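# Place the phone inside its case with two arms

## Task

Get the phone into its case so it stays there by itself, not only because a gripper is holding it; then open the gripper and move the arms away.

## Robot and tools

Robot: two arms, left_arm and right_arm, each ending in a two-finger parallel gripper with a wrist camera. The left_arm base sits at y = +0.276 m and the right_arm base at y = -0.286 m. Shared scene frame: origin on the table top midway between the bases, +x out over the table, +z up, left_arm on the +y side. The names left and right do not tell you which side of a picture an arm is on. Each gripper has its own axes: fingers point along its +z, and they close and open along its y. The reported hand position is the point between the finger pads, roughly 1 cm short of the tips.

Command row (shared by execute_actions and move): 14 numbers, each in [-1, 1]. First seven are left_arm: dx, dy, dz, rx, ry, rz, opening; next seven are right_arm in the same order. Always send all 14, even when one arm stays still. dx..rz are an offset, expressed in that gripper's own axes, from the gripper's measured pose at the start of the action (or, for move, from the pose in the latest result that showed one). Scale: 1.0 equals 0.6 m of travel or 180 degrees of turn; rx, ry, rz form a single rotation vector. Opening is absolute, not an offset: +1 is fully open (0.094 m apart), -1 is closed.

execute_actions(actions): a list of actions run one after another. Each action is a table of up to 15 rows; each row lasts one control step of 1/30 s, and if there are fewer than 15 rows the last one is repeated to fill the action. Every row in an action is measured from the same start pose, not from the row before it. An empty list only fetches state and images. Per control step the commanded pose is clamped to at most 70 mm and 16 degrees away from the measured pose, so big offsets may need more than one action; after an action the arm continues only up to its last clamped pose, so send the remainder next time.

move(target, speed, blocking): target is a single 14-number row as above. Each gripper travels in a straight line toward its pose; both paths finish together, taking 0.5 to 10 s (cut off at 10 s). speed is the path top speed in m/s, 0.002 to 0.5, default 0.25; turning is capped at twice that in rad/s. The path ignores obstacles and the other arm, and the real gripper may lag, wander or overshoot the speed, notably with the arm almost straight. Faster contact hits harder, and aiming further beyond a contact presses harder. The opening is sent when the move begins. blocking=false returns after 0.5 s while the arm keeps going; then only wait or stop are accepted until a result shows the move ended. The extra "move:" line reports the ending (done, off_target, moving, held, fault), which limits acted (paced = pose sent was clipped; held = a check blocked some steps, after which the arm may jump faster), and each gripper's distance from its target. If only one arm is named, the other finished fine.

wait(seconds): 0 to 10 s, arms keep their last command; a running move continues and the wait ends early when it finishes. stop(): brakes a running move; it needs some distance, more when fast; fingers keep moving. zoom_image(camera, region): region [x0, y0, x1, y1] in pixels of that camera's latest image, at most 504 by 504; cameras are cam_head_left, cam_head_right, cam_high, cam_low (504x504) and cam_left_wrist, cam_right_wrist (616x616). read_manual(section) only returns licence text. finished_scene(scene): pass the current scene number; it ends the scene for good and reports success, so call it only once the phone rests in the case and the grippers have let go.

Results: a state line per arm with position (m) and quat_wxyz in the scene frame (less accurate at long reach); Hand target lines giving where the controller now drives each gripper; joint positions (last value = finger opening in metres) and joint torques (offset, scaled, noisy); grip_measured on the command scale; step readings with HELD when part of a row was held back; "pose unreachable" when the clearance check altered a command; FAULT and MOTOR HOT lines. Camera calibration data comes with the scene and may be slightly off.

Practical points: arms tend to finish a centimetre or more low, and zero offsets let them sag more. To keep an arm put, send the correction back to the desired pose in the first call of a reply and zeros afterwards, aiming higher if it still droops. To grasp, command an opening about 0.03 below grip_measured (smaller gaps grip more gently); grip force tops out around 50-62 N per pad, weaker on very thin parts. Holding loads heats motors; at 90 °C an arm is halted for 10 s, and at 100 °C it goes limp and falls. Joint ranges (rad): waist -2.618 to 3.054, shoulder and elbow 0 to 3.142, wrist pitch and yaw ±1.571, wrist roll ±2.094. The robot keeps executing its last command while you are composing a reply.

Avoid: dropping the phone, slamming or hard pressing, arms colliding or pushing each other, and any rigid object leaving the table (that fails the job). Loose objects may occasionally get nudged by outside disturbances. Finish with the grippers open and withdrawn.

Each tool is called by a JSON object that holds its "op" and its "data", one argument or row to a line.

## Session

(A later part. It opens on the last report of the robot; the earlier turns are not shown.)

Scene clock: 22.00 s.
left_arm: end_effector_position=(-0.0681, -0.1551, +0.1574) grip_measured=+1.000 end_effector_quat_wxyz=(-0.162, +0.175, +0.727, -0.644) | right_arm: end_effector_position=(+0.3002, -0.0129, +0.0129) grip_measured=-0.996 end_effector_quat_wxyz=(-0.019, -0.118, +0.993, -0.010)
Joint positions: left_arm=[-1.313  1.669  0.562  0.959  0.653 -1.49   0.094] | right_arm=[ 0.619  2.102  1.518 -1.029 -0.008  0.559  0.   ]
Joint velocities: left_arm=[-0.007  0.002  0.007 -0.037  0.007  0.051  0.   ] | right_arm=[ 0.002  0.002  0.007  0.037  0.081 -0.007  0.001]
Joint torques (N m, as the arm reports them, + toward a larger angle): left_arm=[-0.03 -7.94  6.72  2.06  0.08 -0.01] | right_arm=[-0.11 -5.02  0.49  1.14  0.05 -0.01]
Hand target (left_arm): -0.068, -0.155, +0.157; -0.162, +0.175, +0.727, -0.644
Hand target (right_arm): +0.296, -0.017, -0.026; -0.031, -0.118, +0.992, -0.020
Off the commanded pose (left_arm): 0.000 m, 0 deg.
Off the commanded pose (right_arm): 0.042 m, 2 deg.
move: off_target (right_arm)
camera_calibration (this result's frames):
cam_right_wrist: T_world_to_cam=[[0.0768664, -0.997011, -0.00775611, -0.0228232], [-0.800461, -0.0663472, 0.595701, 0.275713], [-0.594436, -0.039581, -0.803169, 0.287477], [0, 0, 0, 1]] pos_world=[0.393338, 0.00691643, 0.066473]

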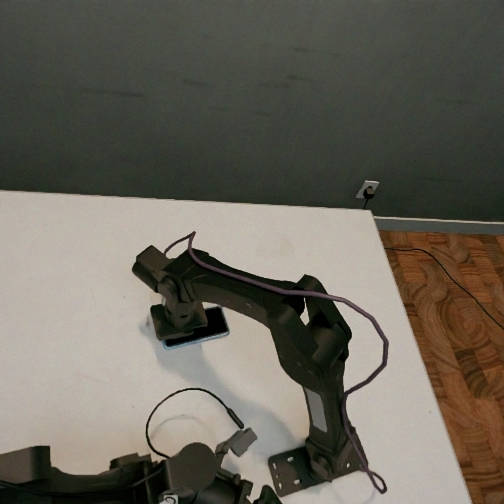

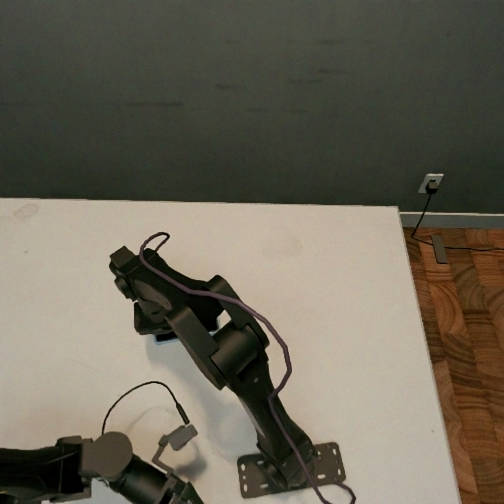

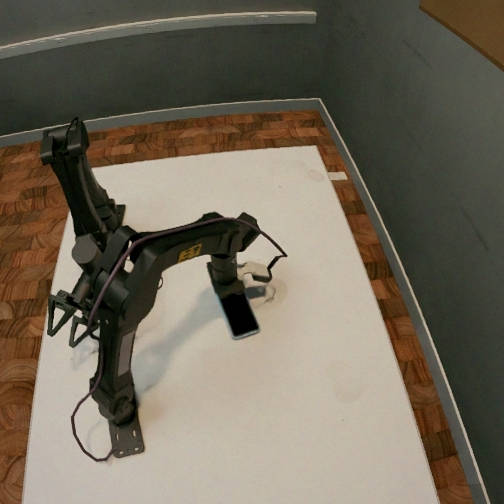

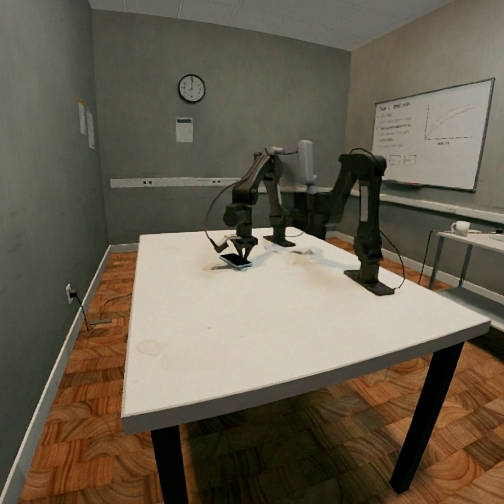

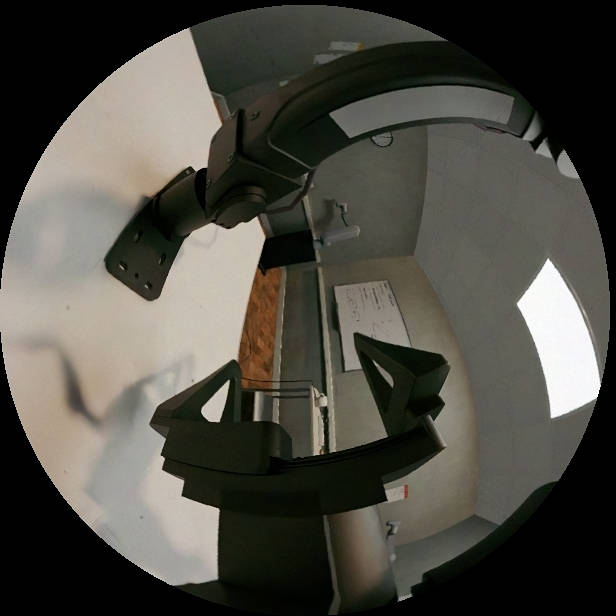

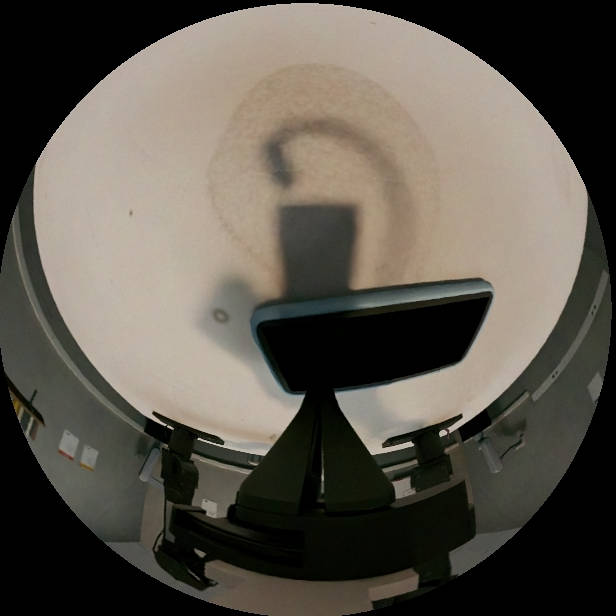

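Same height at this corner, and the rim shows on that end. Retreat.

{"op": "move", "data": {
  "target": [0,0,0,0,0,0,1, 0.12,-0.1,-0.25,0,0,0,1],
  "speed": 0.25
}}

{"op": "zoom_image", "data": {
  "camera": "cam_head_left",
  "region": [140, 280, 250, 370]
}}

{"op": "zoom_image", "data": {
  "camera": "cam_low",
  "region": [200, 225, 280, 280]
}}

Scene clock: 23.63 s.
left_arm: end_effector_position=(-0.0681, -0.1551, +0.1574) grip_measured=+1.000 end_effector_quat_wxyz=(-0.162, +0.175, +0.727, -0.644) | right_arm: end_effector_position=(+0.2435, -0.0846, +0.1532) grip_measured=+1.000 end_effector_quat_wxyz=(-0.029, -0.117, +0.992, -0.021)
Joint positions: left_arm=[-1.313  1.669  0.562  0.959  0.653 -1.49   0.094] | right_arm=[ 0.59   1.71   1.552 -1.486 -0.002  0.531  0.094]
Joint velocities: left_arm=[ 0.012 -0.007  0.007 -0.037 -0.022 -0.037  0.   ] | right_arm=[-0.012  0.007  0.017  0.022  0.022 -0.051  0.   ]
Joint torques (N m, as the arm reports them, + toward a larger angle): left_arm=[-0.01 -7.96  6.72  2.07  0.08 -0.02] | right_arm=[-0.85 -7.74  8.75 -0.08  0.02 -0.11]
Hand target (left_arm): -0.068, -0.155, +0.157; -0.162, +0.175, +0.727, -0.644
Hand target (right_arm): +0.247, -0.084, +0.165; -0.019, -0.118, +0.993, -0.010
Off the commanded pose (left_arm): 0.000 m, 0 deg.
Off the commanded pose (right_arm): 0.015 m, 2 deg.
move: off_target (right_arm)
camera_calibration (this result's frames):
cam_right_wrist: T_world_to_cam=[[0.0760707, -0.996997, 0.0145176, -0.0920467], [-0.789543, -0.0513371, 0.611545, 0.138135], [-0.608963, -0.0579829, -0.791077, 0.363803], [0, 0, 0, 1]] pos_world=[0.337608, -0.0635844, 0.204657]

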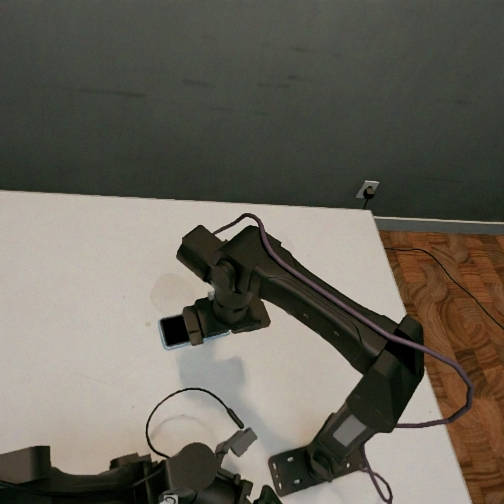

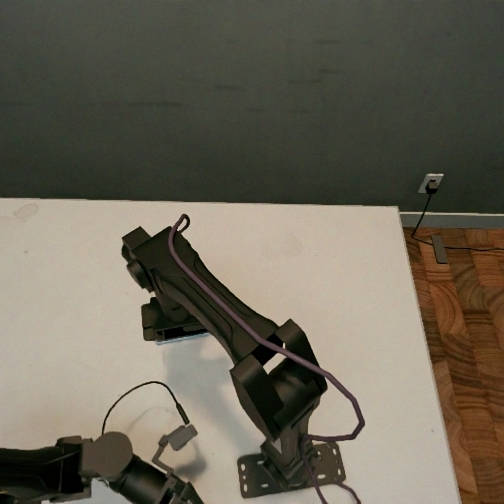

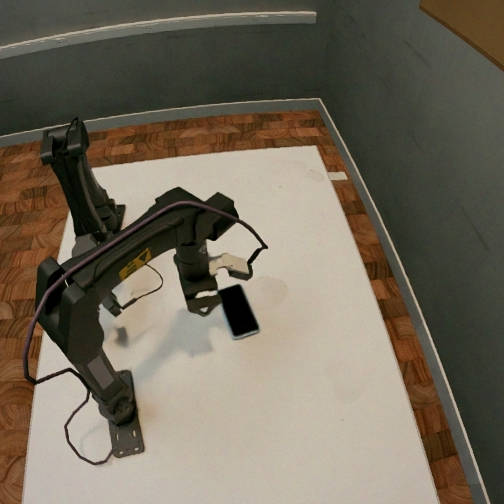

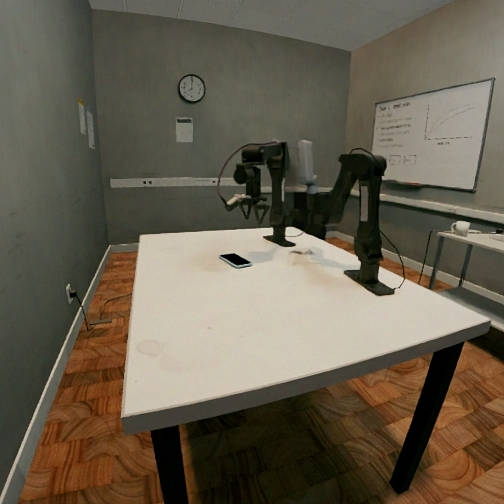

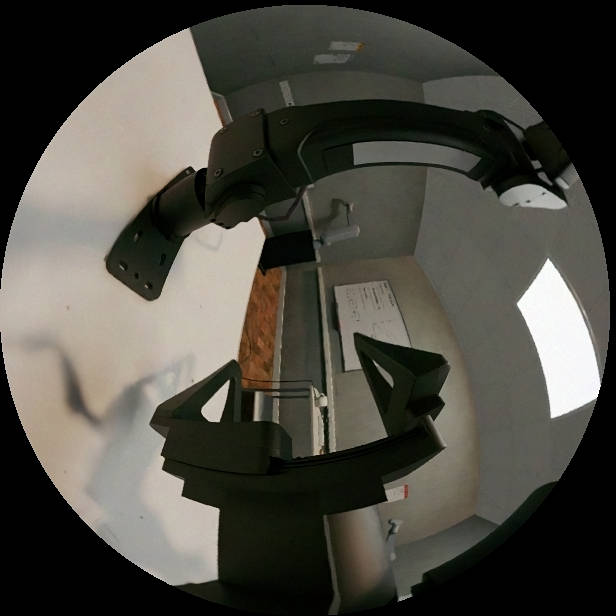

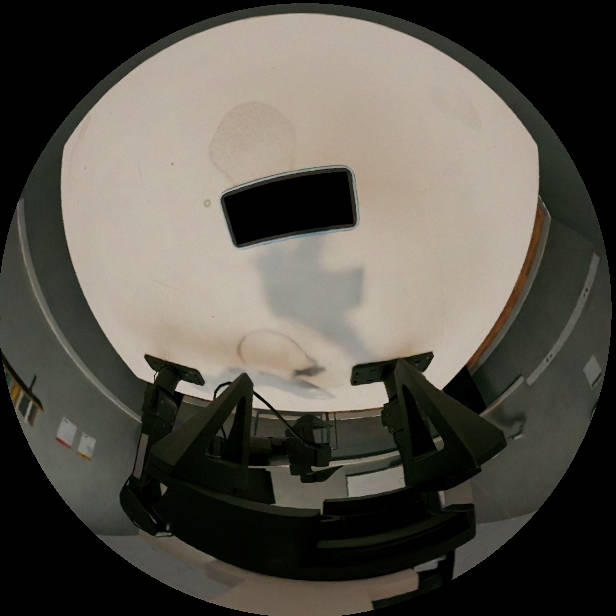

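Region (140, 280, 250, 370) of cam_head_left's 504x504 image, scaled by 4.582, with more detail than that image has; it fills the top 412 rows of this view, and the rest is white.

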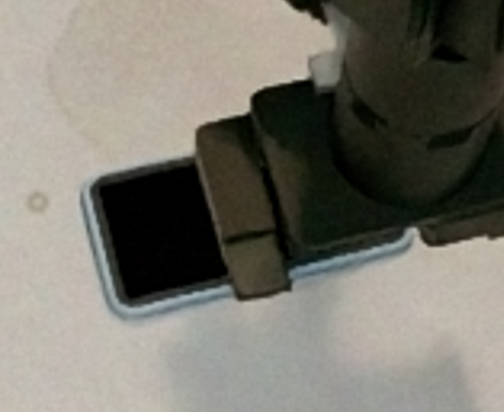

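Region (200, 225, 280, 280) of cam_low's 504x504 image, scaled by 6.300, with more detail than that image has; it fills the top 346 rows of this view, and the rest is white.

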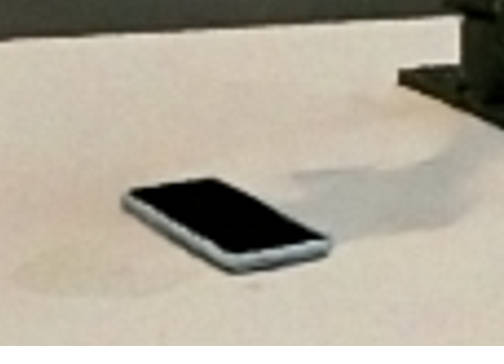

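{"op": "finished_scene", "data": {
  "scene": 1
}}

The scene is finished: the task was done.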